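# Drape a patch cord over two cable-manager fingers

## Task

Lay the patch cord across both fingers of the cable manager, seated behind the finger tips, with no part of the cord sagging more than a little lower than its plugs. It counts only if the cord stays there without the robot holding it, and the cord must be at rest when checked. Never push the cord into the solid body of a manager finger, a plug boot or the switch face. When finished, open the grippers and pull the arms away.

## Robot and tools

Robot: two 6-joint arms with parallel grippers, named left_arm and right_arm. These are just names, not image sides. Base positions in the scene frame: left_arm at (-0.022, +0.267, 0) m, right_arm at (-0.007, -0.306, 0) m, each turned slightly about z.

Scene frame: origin on the table surface midway between the arms, +x reaches out across the table, +z is up, and left_arm sits on the +y side. Gripper fingers extend along the gripper's own +z and close along its y axis. The reported end_effector_position is the point between the finger pads, roughly 1 cm short of the fingertips; at long reach it may be somewhat off.

Tool execute_actions, argument actions: a list holding a single action, a single wait, or nothing.
- Empty list {"actions": []}: no motion, just returns the current state.
- Action: {"rows": [[...]], "steps": N}, N from 1 to 15 (default 15), each control step lasting 1/30 s. Every row is used for one step; if there are fewer rows than steps, the final row repeats.
- Wait: {"steps": N} with no rows, N up to 300; it returns once that many steps have passed since the previous result.
- Optional "pictures": false suppresses the camera images (they come by default).

Each row is one flat list of 14 numbers covering both arms, even if only one moves: left_arm waist, shoulder, elbow, wrist pitch, wrist yaw, wrist roll, opening, then the same seven for right_arm. The joint numbers are absolute target angles in radians (same form as the Joint positions line), not offsets. Ranges per arm: waist -2.880 to 2.880, shoulder 0.000 to 3.142, elbow 0.000 to 3.019, wrist pitch -1.693 to 1.571, wrist yaw -1.571 to 1.571, wrist roll -2.094 to 2.094. A target more than 0.019 rad outside a range, and beyond the joint's current angle, gets the whole call refused, and nothing is sent. True limits may sit up to 0.019 rad either way; targets past the real end are clipped there and a "joint sent to its limit" note may appear (possibly about an earlier action). Opening is an absolute value from -1 (closed) to +1 (fully open, 0.094 m pad gap).

Motion limits: each step, a joint's target is held within a fixed lead of its measured angle (waist 0.264, shoulder 0.32, elbow 0.276, wrist pitch 0.33, wrist yaw 0.186, wrist roll 0.522 rad), and if the targets would move the gripper more than 70 mm from where it is, all are scaled back. Distant targets therefore take several actions. Between calls the arms keep heading to the last row sent, until all have nearly stopped or a step is HELD.

Result lines: a state line per arm with gripper position (m) and orientation quat_wxyz in the scene frame; Joint positions and Joint velocities per arm (six joints in rad and rad/s, then pad gap in m and m/s); grip_measured, the measured opening on the command scale; joint torques (raw drive output with offset and noise, so weak evidence of contact). "joint command not followed" means a clearance check altered or blocked joint targets on some steps; HELD marks steps where your row was partly or fully not sent. MOTOR HOT warns above 85 °C; at 100 °C an OVER-TEMPERATURE FAULT drops that arm until it cools, so avoid holding loads for long.

Gripping: away from the ends of the range, fingers go to where grip_measured equals your command. To hold something, command about 0.03 below grip_measured for a firm grip, less for a light one. Each gripper's reading can be off by about 1 mm. Pads push roughly 50 to 62 N; very thin items get less force; initial contact can spike.

zoom_image: camera (one of cam_head_left, cam_head_right, cam_high, cam_low, cam_left_wrist, cam_right_wrist) and region [x0, y0, x1, y1] in pixels of that camera's latest image, top-left origin, at most 504 by 504. Head, high and low images are 672x504; wrist images 504x504. Calibrations (intrinsics and T_world_to_cam) are given per camera and may be slightly off; wrist camera poses follow the arm's joint readings.

read_manual: returns licence texts only; no motion.

finished_scene: argument scene, the number of the current scene. Call only after the cord rests on both fingers unassisted, the grippers are open and the arms are clear.

Cautions: do not ram the cord into the fingers, the plug boots or the switch face; do not drop or knock anything off the table; keep the two arms from colliding or pressing on each other; move smoothly and avoid slamming or hard shoves. Loose objects may occasionally get a brief external push, so confirm the cord has settled before finishing.

Each tool is called after "Emit:" as name([rows], argument=value, ...), one row to a line, values as JSON.

## Session

Emit:
execute_actions(actions=[])

Scene clock: 0.00 s of 5233.50 s.
left_arm: end_effector_position=(+0.2360, +0.4590, +0.1611) grip_measured=+1.000 end_effector_quat_wxyz=(-0.144, +0.799, -0.408, +0.418) | right_arm: end_effector_position=(+0.3582, +0.0587, +0.2211) grip_measured=+1.000 end_effector_quat_wxyz=(+0.109, +0.351, +0.751, +0.549)
Joint positions: left_arm=[ 1.021  0.956  0.562 -0.722  0.826 -1.354  0.094] | right_arm=[ 0.547  1.242  0.699  0.152 -0.203  1.729  0.094]
Joint velocities: left_arm=[ 0.005  0.005 -0.002 -0.007 -0.022  0.022  0.   ] | right_arm=[-0.015 -0.015 -0.002 -0.007 -0.037 -0.007  0.   ]
Joint torques (N m, as the arm reports them, + toward a larger angle): no reading

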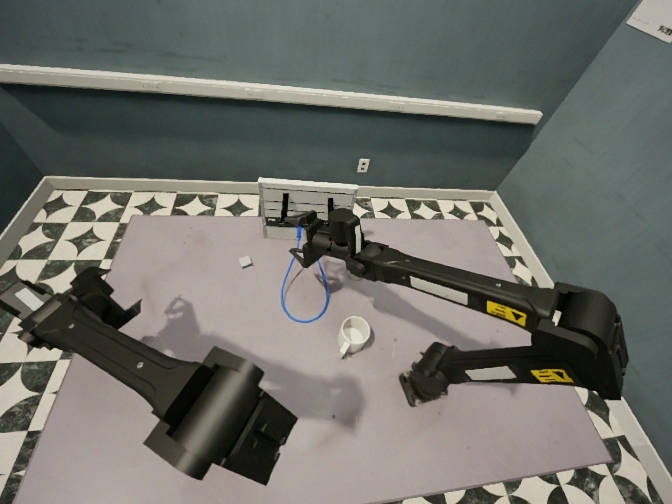

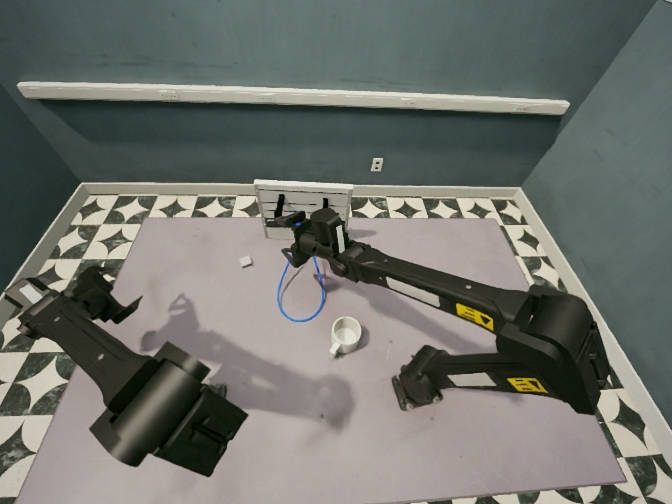

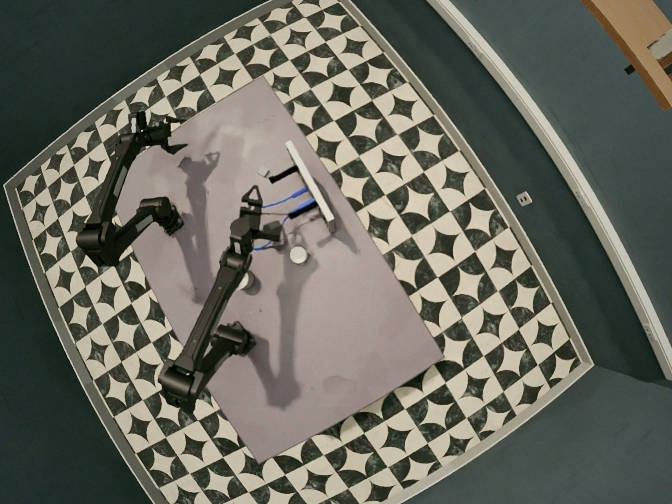

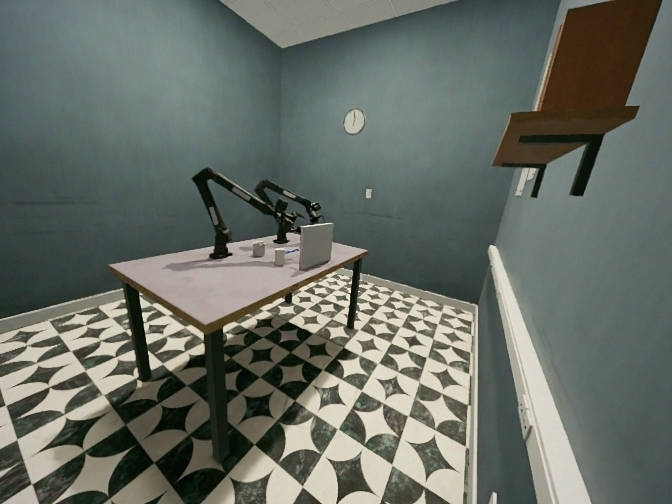

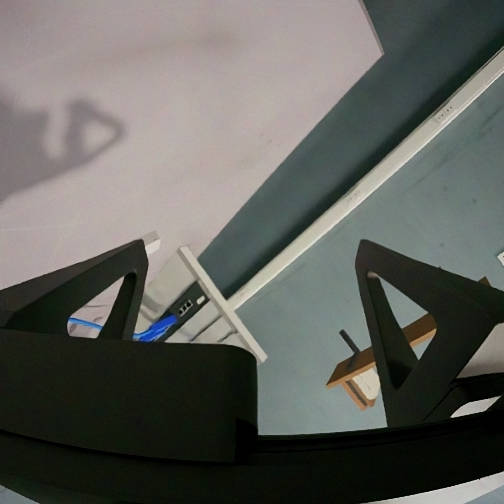

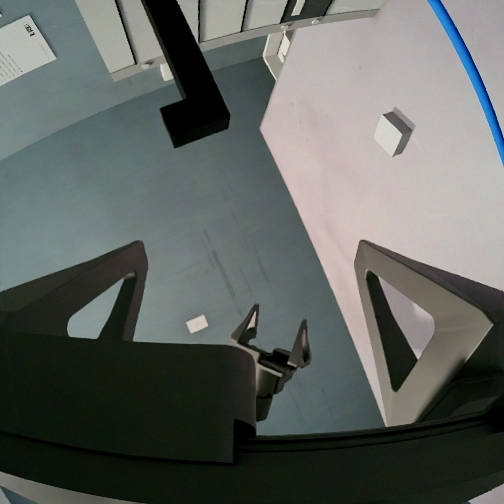

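Emit:
zoom_image(camera="cam_head_left", region=[220, 160, 400, 340])

Emit:
execute_actions([
  {"rows": [[1.021,0.956,0.562,-0.722,0.826,-1.354,1,-0.3,1.0,0.7,0.0,0,0,1]], "steps": 15},
], pictures=false)

Emit:
execute_actions([
  {"steps": 60},
])

Emit:
zoom_image(camera="cam_head_left", region=[220, 160, 400, 340])

Emit:
zoom_image(camera="cam_head_right", region=[220, 160, 400, 340])

Emit:
zoom_image(camera="cam_high", region=[230, 130, 370, 270])

Region (220, 160, 400, 340) of cam_head_left's 672x504 image, scaled by 2.800, with more detail than that image has.

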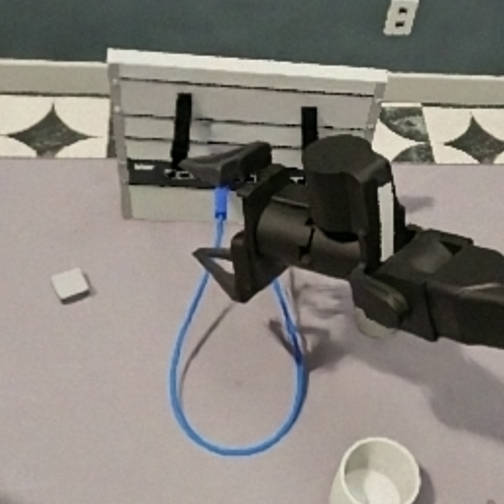

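Scene clock: 35.83 s of 5233.50 s.
left_arm: end_effector_position=(+0.2360, +0.4590, +0.1611) grip_measured=+1.000 end_effector_quat_wxyz=(-0.144, +0.799, -0.408, +0.418) | right_arm: end_effector_position=(+0.4680, -0.2895, +0.2940) grip_measured=+1.000 end_effector_quat_wxyz=(+0.529, +0.341, +0.727, +0.274)
Joint positions: left_arm=[ 1.021  0.956  0.562 -0.722  0.826 -1.354  0.094] | right_arm=[-0.138  1.01   0.686  0.03  -0.006  0.915  0.094]
Joint velocities: left_arm=[ 0.005 -0.005  0.012  0.017  0.022  0.007  0.   ] | right_arm=[-1.929 -0.005 -0.007 -0.061  0.037 -2.103  0.   ]
Joint torques (N m, as the arm reports them, + toward a larger angle): left_arm=[-0.45 -4.09  9.11  1.01  0.3   0.07] | right_arm=[ 0.33 -6.87 12.18  1.58  0.1  -0.05]
Steps of this call (steps 1 to 90: nothing new was sent; then 32.33 s passed at rest; steps 91 to 105: all 15 steps of this action). Readings (joint positions):
91: left_arm=[1.021 0.956 0.562 -0.722 0.826 -1.354] | right_arm=[0.539 1.236 0.699 0.140 -0.167 1.692]
92: left_arm=[1.021 0.956 0.562 -0.722 0.826 -1.354] | right_arm=[0.520 1.222 0.698 0.120 -0.128 1.648]
94: left_arm=[1.021 0.956 0.562 -0.722 0.826 -1.354] | right_arm=[0.449 1.182 0.698 0.089 -0.072 1.555]
98: left_arm=[1.021 0.956 0.562 -0.722 0.826 -1.354] | right_arm=[0.281 1.081 0.686 0.036 -0.049 1.366]
105: the state above

Scene clock: 37.83 s of 5233.50 s.
left_arm: end_effector_position=(+0.2360, +0.4590, +0.1611) grip_measured=+1.000 end_effector_quat_wxyz=(-0.144, +0.799, -0.408, +0.418) | right_arm: end_effector_position=(+0.4634, -0.3677, +0.2912) grip_measured=+1.000 end_effector_quat_wxyz=(+0.590, +0.056, +0.805, -0.035)
Joint positions: left_arm=[ 1.021  0.956  0.562 -0.722  0.826 -1.354  0.094] | right_arm=[-0.301  1.01   0.686  0.018  0.001  0.01   0.094]
Joint velocities: left_arm=[-0.015 -0.015 -0.012  0.007 -0.007 -0.051  0.   ] | right_arm=[ 0.015 -0.005  0.007  0.007 -0.022 -0.095  0.   ]
Joint torques (N m, as the arm reports them, + toward a larger angle): left_arm=[-0.47 -4.21  9.04  1.04  0.31  0.08] | right_arm=[ 0.76 -7.16 12.5   1.54 -0.09 -0.03]
Steps of this call (steps 1 to 45: the robot went on to your last target; steps 46 to 60: nothing new was sent). Readings (joint positions):
1: left_arm=[1.021 0.956 0.562 -0.722 0.826 -1.354] | right_arm=[-0.203 1.010 0.686 0.028 -0.003 0.819]
2: left_arm=[1.021 0.956 0.562 -0.722 0.826 -1.354] | right_arm=[-0.261 1.010 0.686 0.024 0.001 0.720]
4: left_arm=[1.021 0.956 0.562 -0.722 0.826 -1.354] | right_arm=[-0.330 1.010 0.686 0.019 0.006 0.523]
8: left_arm=[1.021 0.956 0.562 -0.722 0.826 -1.354] | right_arm=[-0.322 1.010 0.686 0.018 0.003 0.221]
60: the state above
All arms were judged still, so your last target was given up. Only a new action makes them travel on or press farther. Fingers that are still opening or closing keep moving.
camera_calibration (this result's frames):
cam_right_wrist: T_world_to_cam=[[-0.136569, -0.990616, 0.00532728, -0.303878], [-0.797556, 0.106761, -0.593722, 0.58728], [0.587582, -0.085333, -0.804653, 0.0540179], [0, 0, 0, 1]] pos_world=[0.395149, -0.359115, 0.393766]

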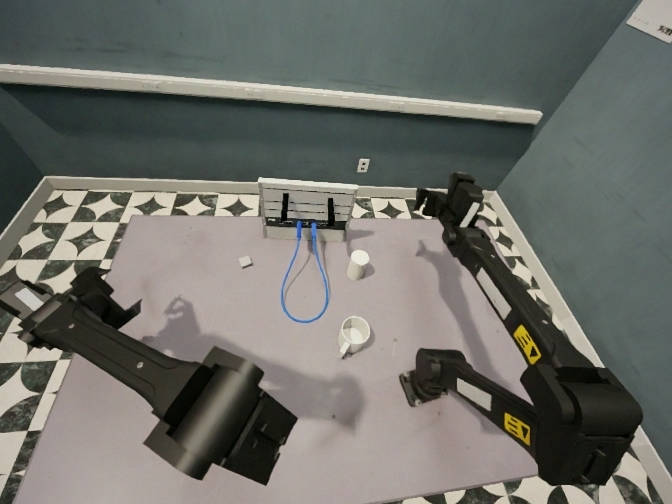

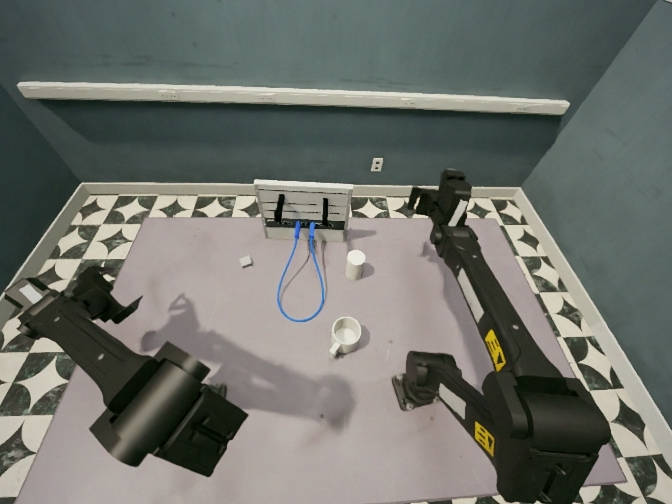

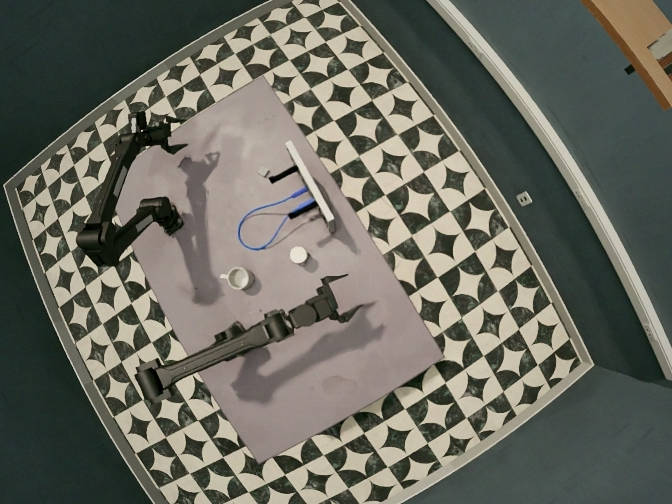

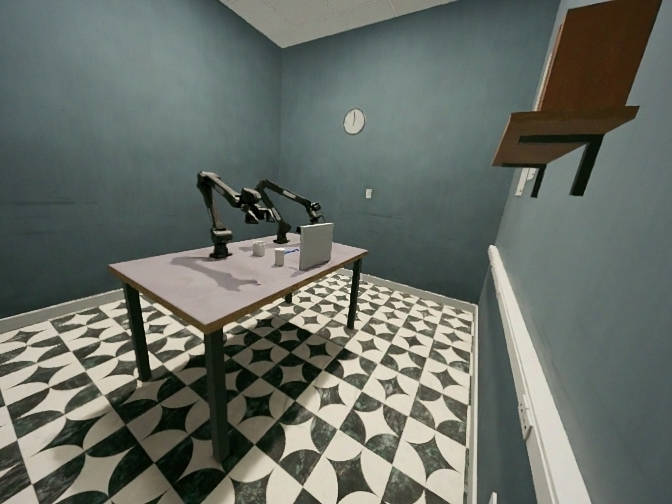

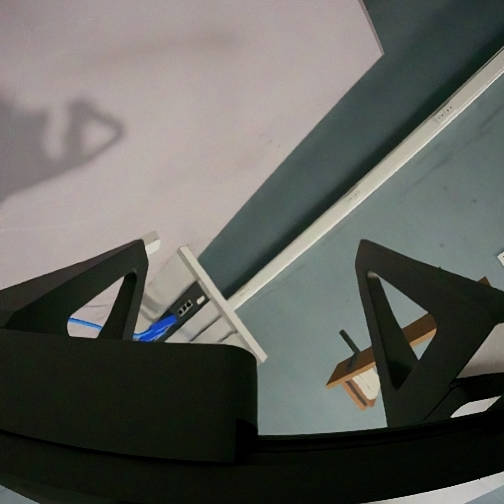

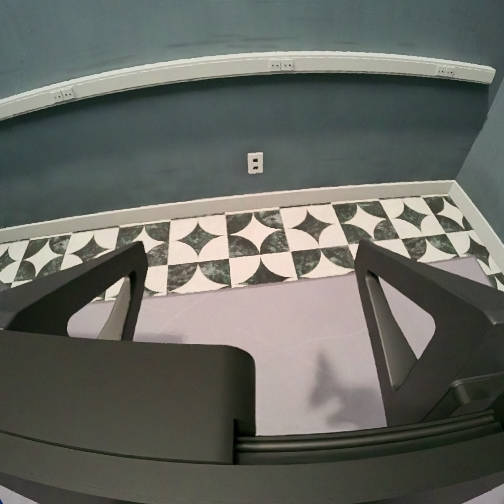

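Region (220, 160, 400, 340) of cam_head_left's 672x504 image, scaled by 2.800, with more detail than that image has.

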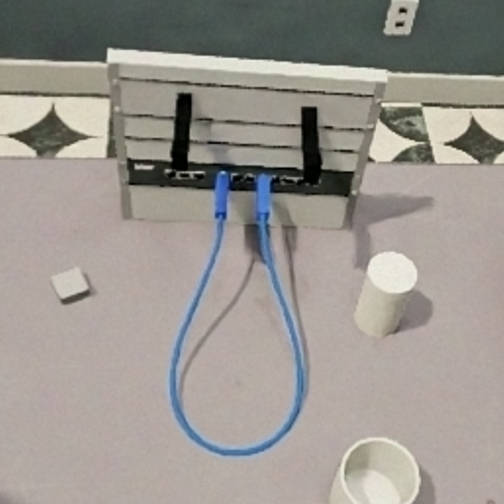

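Region (220, 160, 400, 340) of cam_head_right's 672x504 image, scaled by 2.800, with more detail than that image has.

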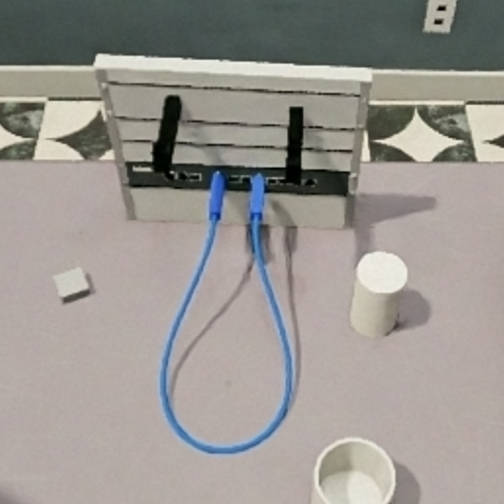

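Region (230, 130, 370, 270) of cam_high's 672x504 image, scaled by 3.600, with more detail than that image has.

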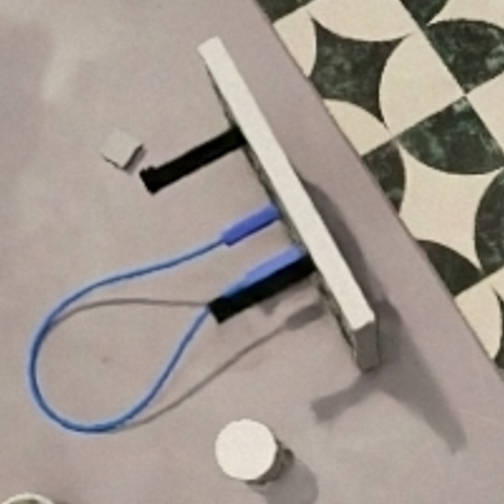

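Emit:
execute_actions([
  {"rows": [[-0.603,1.368,0.909,-1.111,0,-0.79,0,0.55,1.398,0.939,-1.111,0,1.03,0]], "steps": 15},
], pictures=false)

Emit:
execute_actions([
  {"steps": 75},
])

Scene clock: 119.50 s of 5233.50 s.
left_arm: end_effector_position=(+0.3331, +0.2776, +0.0867) grip_measured=+0.002 end_effector_quat_wxyz=(-0.005, -0.425, +0.905, -0.001) | right_arm: end_effector_position=(+0.3557, -0.0880, +0.0904) grip_measured=+0.001 end_effector_quat_wxyz=(+0.117, +0.100, +0.985, +0.083)
Joint positions: left_arm=[ 0.009  1.394  0.895 -1.081  0.006 -0.845  0.047] | right_arm=[ 0.374  1.393  0.876 -0.766  0.008  0.747  0.047]
Joint velocities: left_arm=[-2.066 -0.122 -0.007 -0.037 -0.051  0.242 -0.001] | right_arm=[ 1.763 -0.015  0.203 -2.034  0.007  1.165  0.001]
Joint torques (N m, as the arm reports them, + toward a larger angle): left_arm=[  1.13 -10.17   8.86  -0.49  -0.23   0.12] | right_arm=[-0.2  -9.99 11.54  0.82 -0.08  0.07]
Steps of this call (steps 1 to 90: nothing new was sent; then 78.17 s passed at rest; steps 91 to 105: all 15 steps of this action). Readings (joint positions):
91: left_arm=[0.999 0.980 0.588 -0.787 0.740 -1.283] | right_arm=[-0.290 1.020 0.695 -0.012 0.006 0.051]
92: left_arm=[0.949 1.039 0.643 -0.888 0.649 -1.205] | right_arm=[-0.265 1.041 0.715 -0.060 0.007 0.098]
94: left_arm=[0.820 1.195 0.767 -1.001 0.484 -1.089] | right_arm=[-0.192 1.113 0.761 -0.149 0.007 0.190]
98: left_arm=[0.526 1.393 0.894 -1.056 0.110 -0.933] | right_arm=[-0.016 1.275 0.823 -0.345 0.006 0.391]
105: the state above

Scene clock: 122.00 s of 5233.50 s.
left_arm: end_effector_position=(+0.3058, +0.1313, +0.0895) grip_measured=+0.002 end_effector_quat_wxyz=(-0.003, -0.213, +0.977, -0.001) | right_arm: end_effector_position=(+0.2564, -0.0756, +0.0852) grip_measured=+0.001 end_effector_quat_wxyz=(-0.009, +0.149, +0.989, -0.010)
Joint positions: left_arm=[-0.415  1.385  0.895 -1.084  0.004 -0.819  0.047] | right_arm=[ 0.548  1.394  0.891 -1.094 -0.001  1.02   0.047]
Joint velocities: left_arm=[-0.015 -0.005 -0.007  0.002 -0.037 -0.007  0.001] | right_arm=[-0.015 -0.015 -0.007  0.007  0.007  0.022 -0.   ]
Joint torques (N m, as the arm reports them, + toward a larger angle): left_arm=[-0.87 -9.27  8.16  0.38 -0.15  0.02] | right_arm=[ 0.94 -8.88 13.02  0.08  0.06  0.11]
Steps of this call (steps 1 to 15: the robot went on to your last target; steps 16 to 75: nothing new was sent). Readings (joint positions):
1: left_arm=[-0.062 1.391 0.895 -1.082 0.005 -0.839] | right_arm=[0.435 1.393 0.884 -0.851 0.005 0.794]
2: left_arm=[-0.134 1.388 0.895 -1.083 0.004 -0.834] | right_arm=[0.493 1.393 0.890 -0.938 0.000 0.838]
4: left_arm=[-0.276 1.386 0.895 -1.083 0.003 -0.825] | right_arm=[0.577 1.393 0.891 -1.042 -0.005 0.903]
7: left_arm=[-0.473 1.385 0.895 -1.084 0.009 -0.819] | right_arm=[0.595 1.394 0.891 -1.088 -0.005 0.959] HELD
8: left_arm=[-0.504 1.385 0.895 -1.084 0.012 -0.819] | right_arm=[0.585 1.394 0.891 -1.091 -0.004 0.971] HELD
9: left_arm=[-0.509 1.385 0.895 -1.084 0.012 -0.819] | right_arm=[0.574 1.394 0.891 -1.093 -0.003 0.981] HELD
10: left_arm=[-0.500 1.385 0.895 -1.084 0.011 -0.819] | right_arm=[0.563 1.394 0.891 -1.094 -0.002 0.989] HELD
11: left_arm=[-0.483 1.385 0.895 -1.084 0.009 -0.819] | right_arm=[0.555 1.394 0.891 -1.094 -0.001 0.995] HELD
12: left_arm=[-0.463 1.385 0.895 -1.084 0.008 -0.819] | right_arm=[0.550 1.394 0.891 -1.094 -0.001 1.000] HELD
13: left_arm=[-0.445 1.385 0.895 -1.084 0.006 -0.819] | right_arm=[0.548 1.394 0.891 -1.094 -0.001 1.004] HELD
14: left_arm=[-0.430 1.385 0.895 -1.084 0.005 -0.819] | right_arm=[0.548 1.394 0.891 -1.094 -0.001 1.007] HELD
15: left_arm=[-0.420 1.385 0.895 -1.084 0.004 -0.819] | right_arm=[0.548 1.394 0.891 -1.094 -0.001 1.010] HELD
75: the state above
A step was HELD (marked above), so your last target was given up. An arm can still carry out its HELD step.
joint command not followed: on one or more control steps a check withheld the commanded joint targets of the left arm, and it was not sent them on those steps.
cause: the commanded joint targets would bring a part of the robot too close to another arm (this arm's wrist (the part past joint 4) and the other arm's wrist (the part past joint 4)); next, command targets that bring no part of the robot closer to that arm.
camera_calibration (this result's frames):
cam_left_wrist: T_world_to_cam=[[0.414813, -0.909903, -0.0025461, -0.00691196], [-0.731713, -0.335239, 0.593474, 0.221162], [-0.540857, -0.244318, -0.804849, 0.392686], [0, 0, 0, 1]] pos_world=[0.377081, 0.163793, 0.184781]
cam_right_wrist: T_world_to_cam=[[-0.282844, -0.958681, 0.0304985, -0.00392965], [-0.762287, 0.243973, 0.599496, 0.168333], [-0.582167, 0.146315, -0.799796, 0.35186], [0, 0, 0, 1]] pos_world=[0.332048, -0.0963184, 0.180622]

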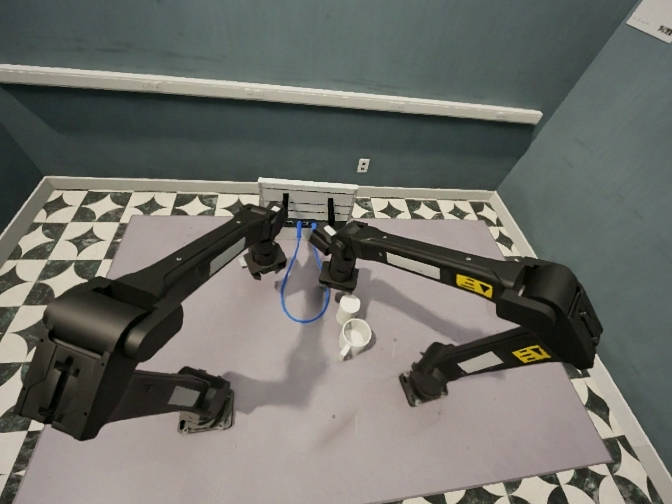

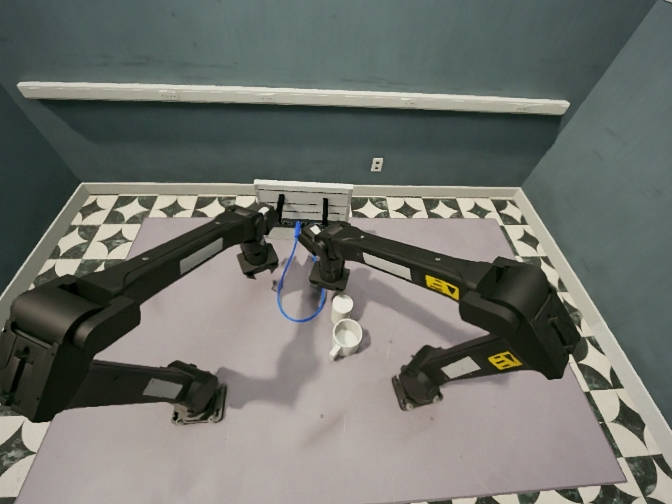

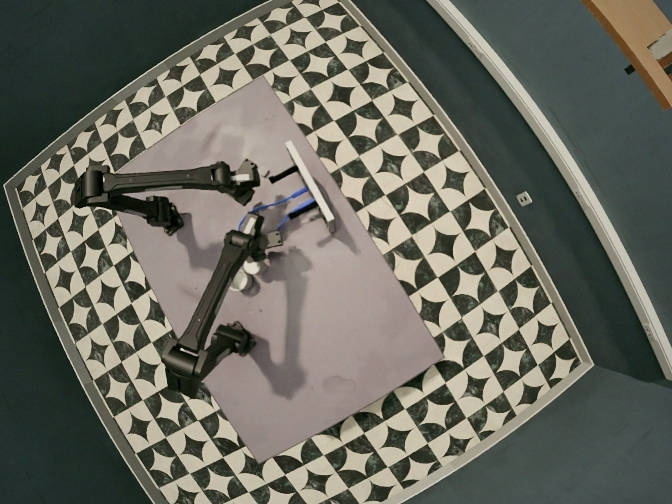

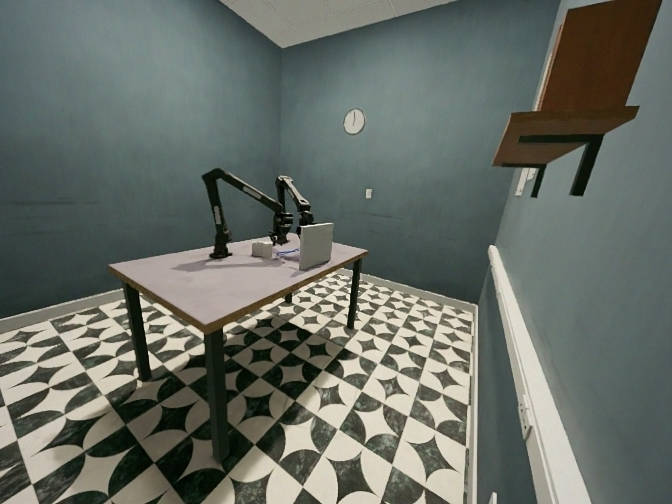

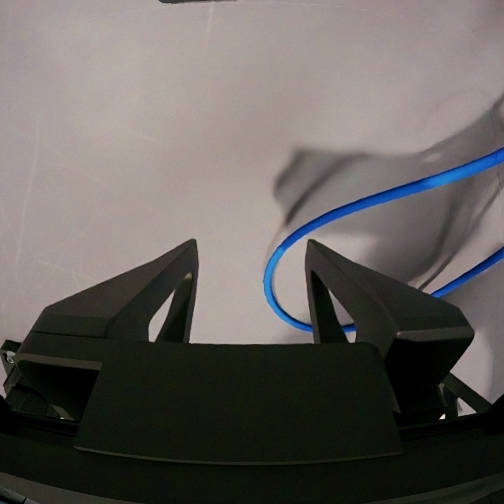

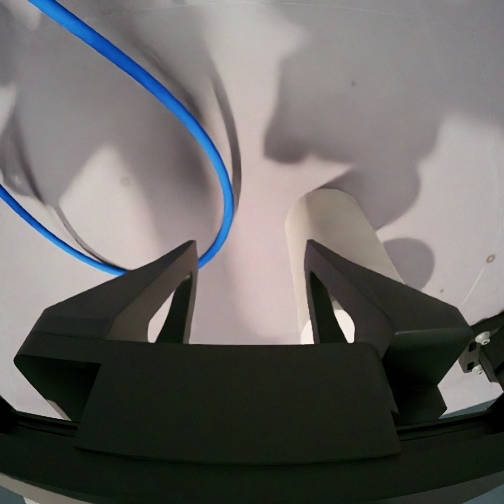

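Emit:
execute_actions([
  {"rows": [[-0.40,1.368,0.909,-1.111,0,-0.79,0,0.528,1.49,0.905,-0.985,0,0.70,-0.2]], "steps": 15},
], pictures=false)

Emit:
execute_actions([
  {"steps": 30},
])

Scene clock: 158.10 s of 5233.50 s.
left_arm: end_effector_position=(+0.3032, +0.1325, +0.0930) grip_measured=+0.002 end_effector_quat_wxyz=(-0.004, -0.204, +0.979, +0.001) | right_arm: end_effector_position=(+0.2719, -0.0692, +0.0490) grip_measured=-0.198 end_effector_quat_wxyz=(-0.015, +0.008, +1.000, -0.013)
Joint positions: left_arm=[-0.415  1.375  0.895 -1.097  0.003 -0.801  0.047] | right_arm=[ 0.533  1.499  0.891 -1.002 -0.001  0.721  0.038]
Joint velocities: left_arm=[-0.005  0.005 -0.002 -0.012 -0.007  0.037  0.001] | right_arm=[-0.005  0.005  0.012  0.002  0.007 -0.139 -0.   ]
Joint torques (N m, as the arm reports them, + toward a larger angle): left_arm=[ 0.82 -9.55  9.4  -0.11 -0.23  0.06] | right_arm=[  0.65 -11.15   9.66   1.19   0.02  -0.11]
Steps of this call (steps 1 to 90: nothing new was sent; then 32.60 s passed at rest; steps 91 to 105: all 15 steps of this action). Readings (joint positions):
91: left_arm=[-0.415 1.385 0.895 -1.086 0.003 -0.816] | right_arm=[0.546 1.399 0.891 -1.079 -0.001 0.969]
92: left_arm=[-0.415 1.384 0.895 -1.091 0.003 -0.813] | right_arm=[0.544 1.411 0.891 -1.052 -0.001 0.917]
94: left_arm=[-0.415 1.380 0.895 -1.096 0.003 -0.808] | right_arm=[0.538 1.445 0.891 -1.015 -0.001 0.842]
98: left_arm=[-0.415 1.375 0.895 -1.097 0.003 -0.804] | right_arm=[0.533 1.497 0.891 -1.004 -0.001 0.764]
105: the state above

Scene clock: 159.10 s of 5233.50 s.
left_arm: end_effector_position=(+0.3032, +0.1325, +0.0930) grip_measured=+0.002 end_effector_quat_wxyz=(-0.004, -0.204, +0.979, +0.001) | right_arm: end_effector_position=(+0.2719, -0.0692, +0.0490) grip_measured=-0.198 end_effector_quat_wxyz=(-0.016, +0.003, +1.000, -0.013)
Joint positions: left_arm=[-0.415  1.375  0.895 -1.097  0.003 -0.801  0.047] | right_arm=[ 0.533  1.499  0.891 -1.002 -0.001  0.71   0.038]
Joint velocities: left_arm=[-0.005 -0.005  0.002 -0.002 -0.081 -0.022  0.001] | right_arm=[ 0.005 -0.005  0.007 -0.012 -0.022 -0.007 -0.   ]
Joint torques (N m, as the arm reports them, + toward a larger angle): left_arm=[ 0.87 -9.51  9.31 -0.1  -0.24  0.12] | right_arm=[  0.37 -12.36   9.49   1.36   0.08  -0.02]
Steps of this call (steps 1 to 30: the robot went on to your last target). Readings (joint positions):
1: left_arm=[-0.415 1.375 0.895 -1.097 0.003 -0.801] | right_arm=[0.533 1.499 0.891 -1.002 -0.001 0.719]
2: left_arm=[-0.415 1.375 0.895 -1.097 0.003 -0.801] | right_arm=[0.533 1.499 0.891 -1.002 -0.001 0.718]
4: left_arm=[-0.415 1.375 0.895 -1.097 0.003 -0.801] | right_arm=[0.533 1.499 0.891 -1.002 -0.001 0.715]
8: left_arm=[-0.415 1.375 0.895 -1.097 0.003 -0.801] | right_arm=[0.533 1.499 0.891 -1.002 -0.001 0.712]
30: the state above
All arms were judged still, so your last target was given up. Only a new action makes them travel on or press farther. Fingers that are still opening or closing keep moving.
camera_calibration (this result's frames):
cam_left_wrist: T_world_to_cam=[[0.398071, -0.91734, -0.00515538, 0.00162533], [-0.736547, -0.322957, 0.594304, 0.217354], [-0.546844, -0.232778, -0.804224, 0.394696], [0, 0, 0, 1]] pos_world=[0.375281, 0.163563, 0.188258]
cam_right_wrist: T_world_to_cam=[[0.00795581, -0.999409, 0.0334409, -0.0743496], [-0.790455, 0.0141974, 0.612356, 0.191452], [-0.612469, -0.0313053, -0.789874, 0.326483], [0, 0, 0, 1]] pos_world=[0.351886, -0.0668031, 0.14313]

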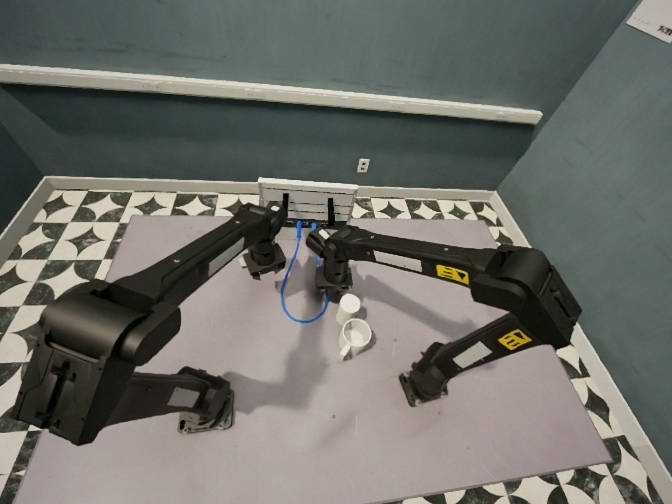

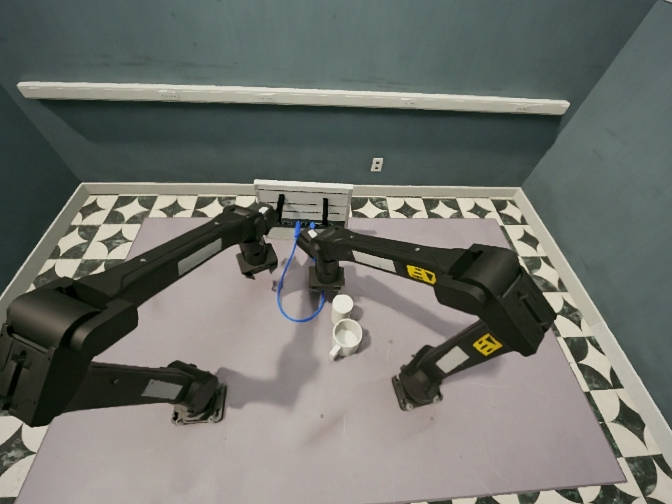

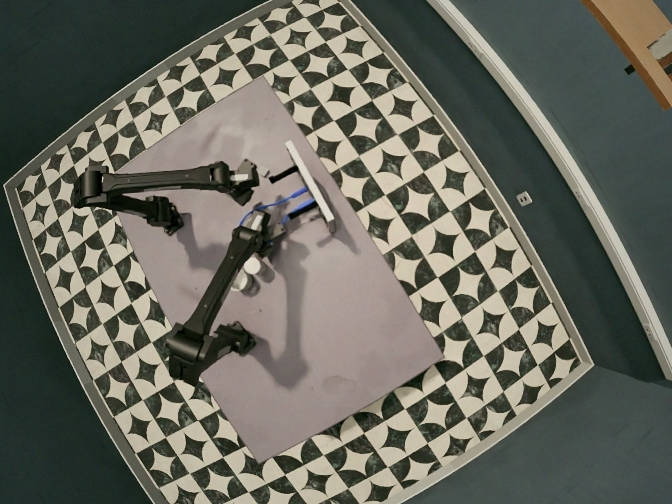

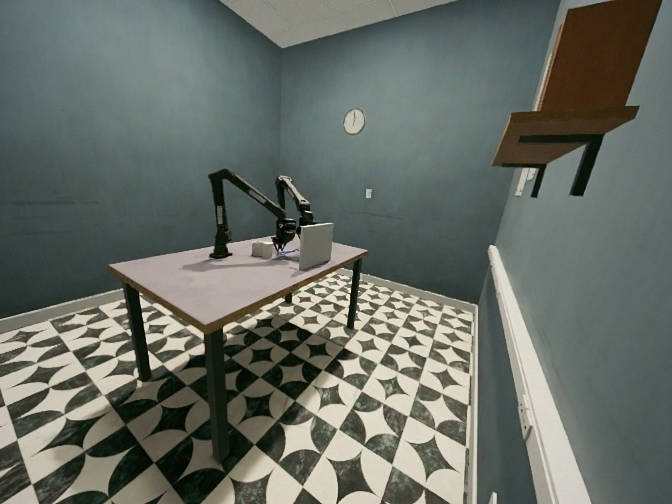

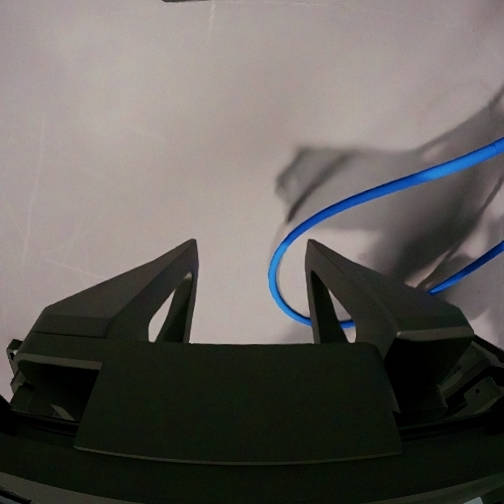

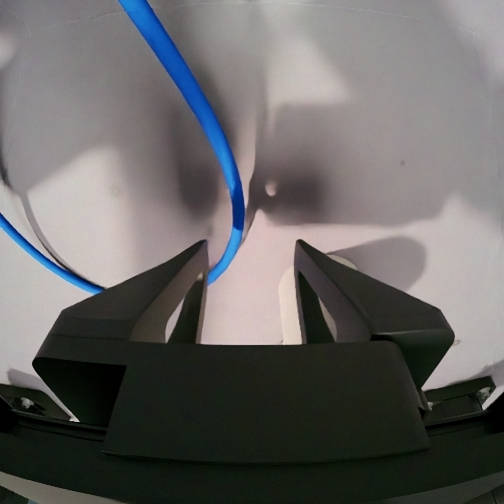

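Emit:
execute_actions([
  {"rows": [[-0.40,1.368,0.909,-1.111,0,-0.79,0,0.548,1.54,0.845,-0.86,0,0.71,-0.2]], "steps": 15},
], pictures=false)

Emit:
execute_actions([
  {"steps": 20},
])

Scene clock: 176.87 s of 5233.50 s.
left_arm: end_effector_position=(+0.3032, +0.1325, +0.0930) grip_measured=+0.002 end_effector_quat_wxyz=(-0.004, -0.204, +0.979, +0.001) | right_arm: end_effector_position=(+0.2760, -0.0610, +0.0246) grip_measured=-0.198 end_effector_quat_wxyz=(+0.003, -0.002, +1.000, +0.003)
Joint positions: left_arm=[-0.415  1.375  0.895 -1.097  0.003 -0.801  0.047] | right_arm=[ 0.542  1.535  0.852 -0.879 -0.001  0.71   0.038]
Joint velocities: left_arm=[ 0.005 -0.015 -0.012  0.012  0.051  0.022  0.   ] | right_arm=[-0.005  0.005 -0.012 -0.007  0.007  0.022  0.   ]
Joint torques (N m, as the arm reports them, + toward a larger angle): left_arm=[ 0.87 -9.63  9.35 -0.13 -0.23  0.1 ] | right_arm=[  1.   -11.64   7.25   1.72   0.06   0.  ]
Steps of this call (steps 1 to 90: nothing new was sent; then 14.27 s passed at rest; steps 91 to 105: all 15 steps of this action). Readings (joint positions):
91: left_arm=[-0.415 1.375 0.895 -1.097 0.003 -0.801] | right_arm=[0.533 1.500 0.884 -0.976 -0.001 0.710]
92: left_arm=[-0.415 1.375 0.895 -1.097 0.003 -0.801] | right_arm=[0.534 1.502 0.875 -0.937 -0.001 0.710]
94: left_arm=[-0.415 1.375 0.895 -1.097 0.003 -0.801] | right_arm=[0.538 1.514 0.863 -0.896 -0.001 0.710]
98: left_arm=[-0.415 1.375 0.895 -1.097 0.003 -0.801] | right_arm=[0.542 1.533 0.853 -0.882 -0.001 0.710]
105: the state above

Scene clock: 177.53 s of 5233.50 s.
left_arm: end_effector_position=(+0.3032, +0.1325, +0.0930) grip_measured=+0.002 end_effector_quat_wxyz=(-0.004, -0.204, +0.979, +0.001) | right_arm: end_effector_position=(+0.2760, -0.0610, +0.0246) grip_measured=-0.198 end_effector_quat_wxyz=(+0.003, -0.002, +1.000, +0.003)
Joint positions: left_arm=[-0.415  1.375  0.895 -1.097  0.003 -0.801  0.047] | right_arm=[ 0.542  1.535  0.852 -0.879 -0.001  0.71   0.038]
Joint velocities: left_arm=[-0.005 -0.005  0.002  0.012 -0.139  0.037 -0.001] | right_arm=[-0.005  0.005 -0.022  0.002 -0.051 -0.051 -0.   ]
Joint torques (N m, as the arm reports them, + toward a larger angle): left_arm=[ 1.   -9.37  9.36 -0.13 -0.21  0.11] | right_arm=[  0.84 -11.18   7.18   1.3    0.09   0.02]
Steps of this call (steps 1 to 15: the robot went on to your last target; steps 16 to 20: nothing new was sent). Readings (joint positions):
1: left_arm=[-0.415 1.375 0.895 -1.097 0.003 -0.801] | right_arm=[0.542 1.535 0.852 -0.879 -0.001 0.710]
2: left_arm=[-0.415 1.375 0.895 -1.097 0.003 -0.801] | right_arm=[0.542 1.535 0.852 -0.879 -0.001 0.710]
4: left_arm=[-0.415 1.375 0.895 -1.097 0.003 -0.801] | right_arm=[0.542 1.535 0.852 -0.879 -0.001 0.710]
8: left_arm=[-0.415 1.375 0.895 -1.097 0.003 -0.801] | right_arm=[0.542 1.535 0.852 -0.879 -0.001 0.710]
20: the state above
All arms were judged still, so your last target was given up. Only a new action makes them travel on or press farther. Fingers that are still opening or closing keep moving.
camera_calibration (this result's frames):
cam_left_wrist: T_world_to_cam=[[0.398071, -0.91734, -0.00515538, 0.00162533], [-0.736547, -0.322957, 0.594304, 0.217354], [-0.546844, -0.232778, -0.804224, 0.394696], [0, 0, 0, 1]] pos_world=[0.375281, 0.163563, 0.188258]
cam_right_wrist: T_world_to_cam=[[0.0168309, -0.999856, 0.00209535, -0.0671274], [-0.812603, -0.0124577, 0.582684, 0.214731], [-0.582574, -0.0115098, -0.812696, 0.303448], [0, 0, 0, 1]] pos_world=[0.352402, -0.06095, 0.121632]

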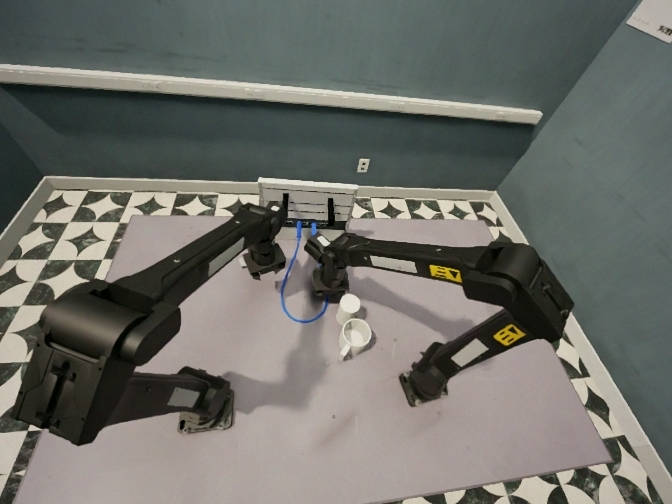

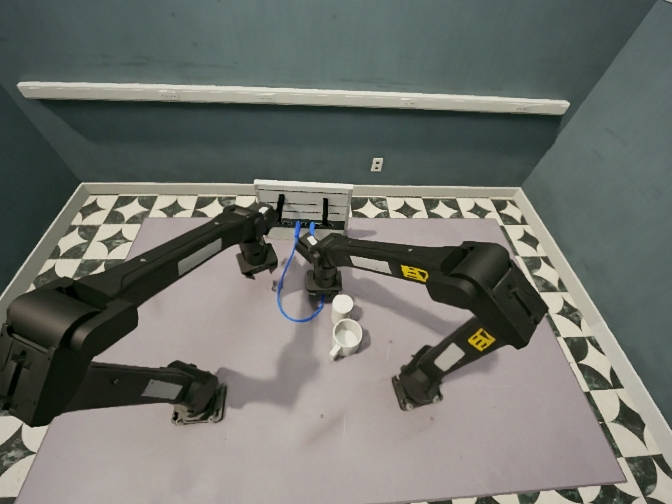

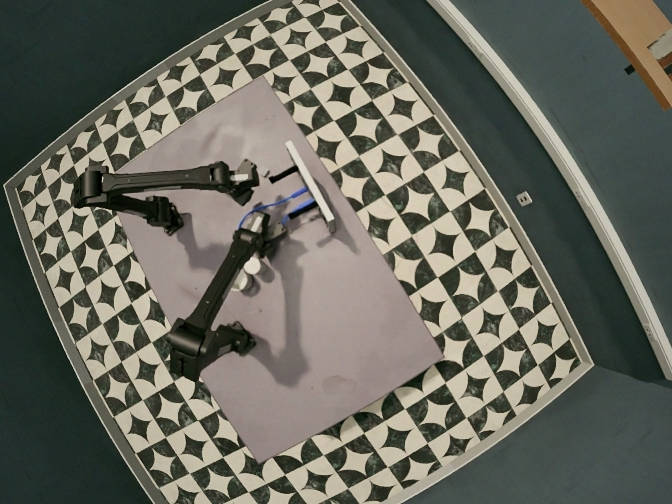

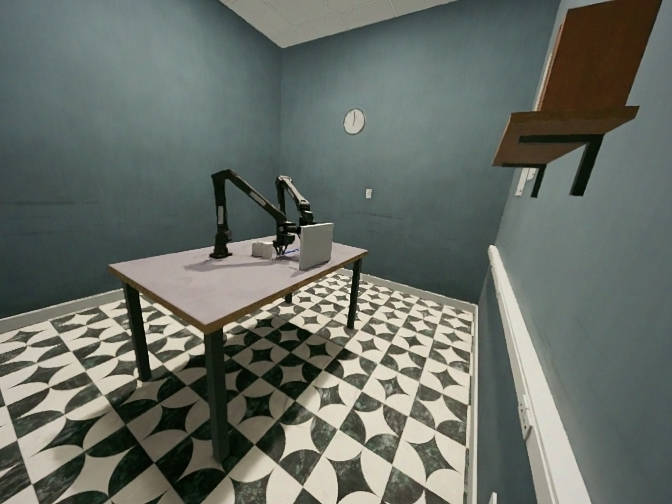

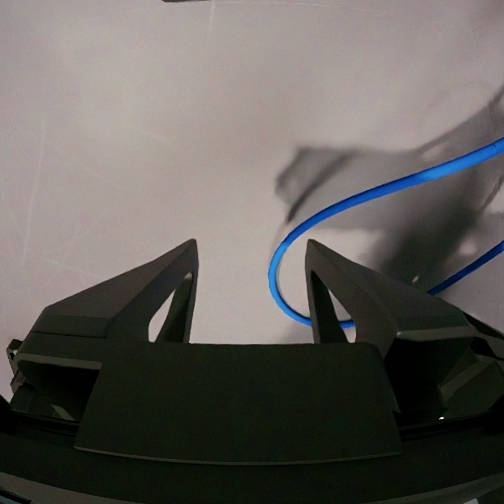

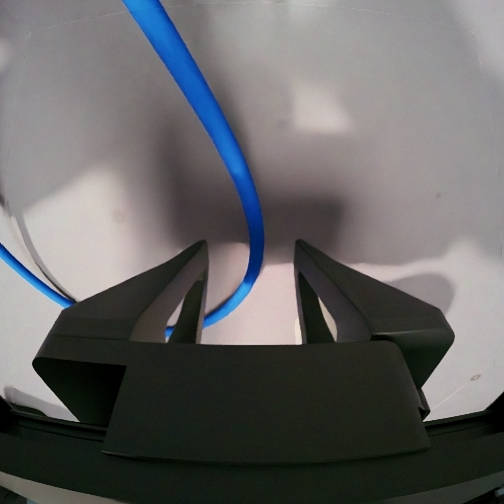

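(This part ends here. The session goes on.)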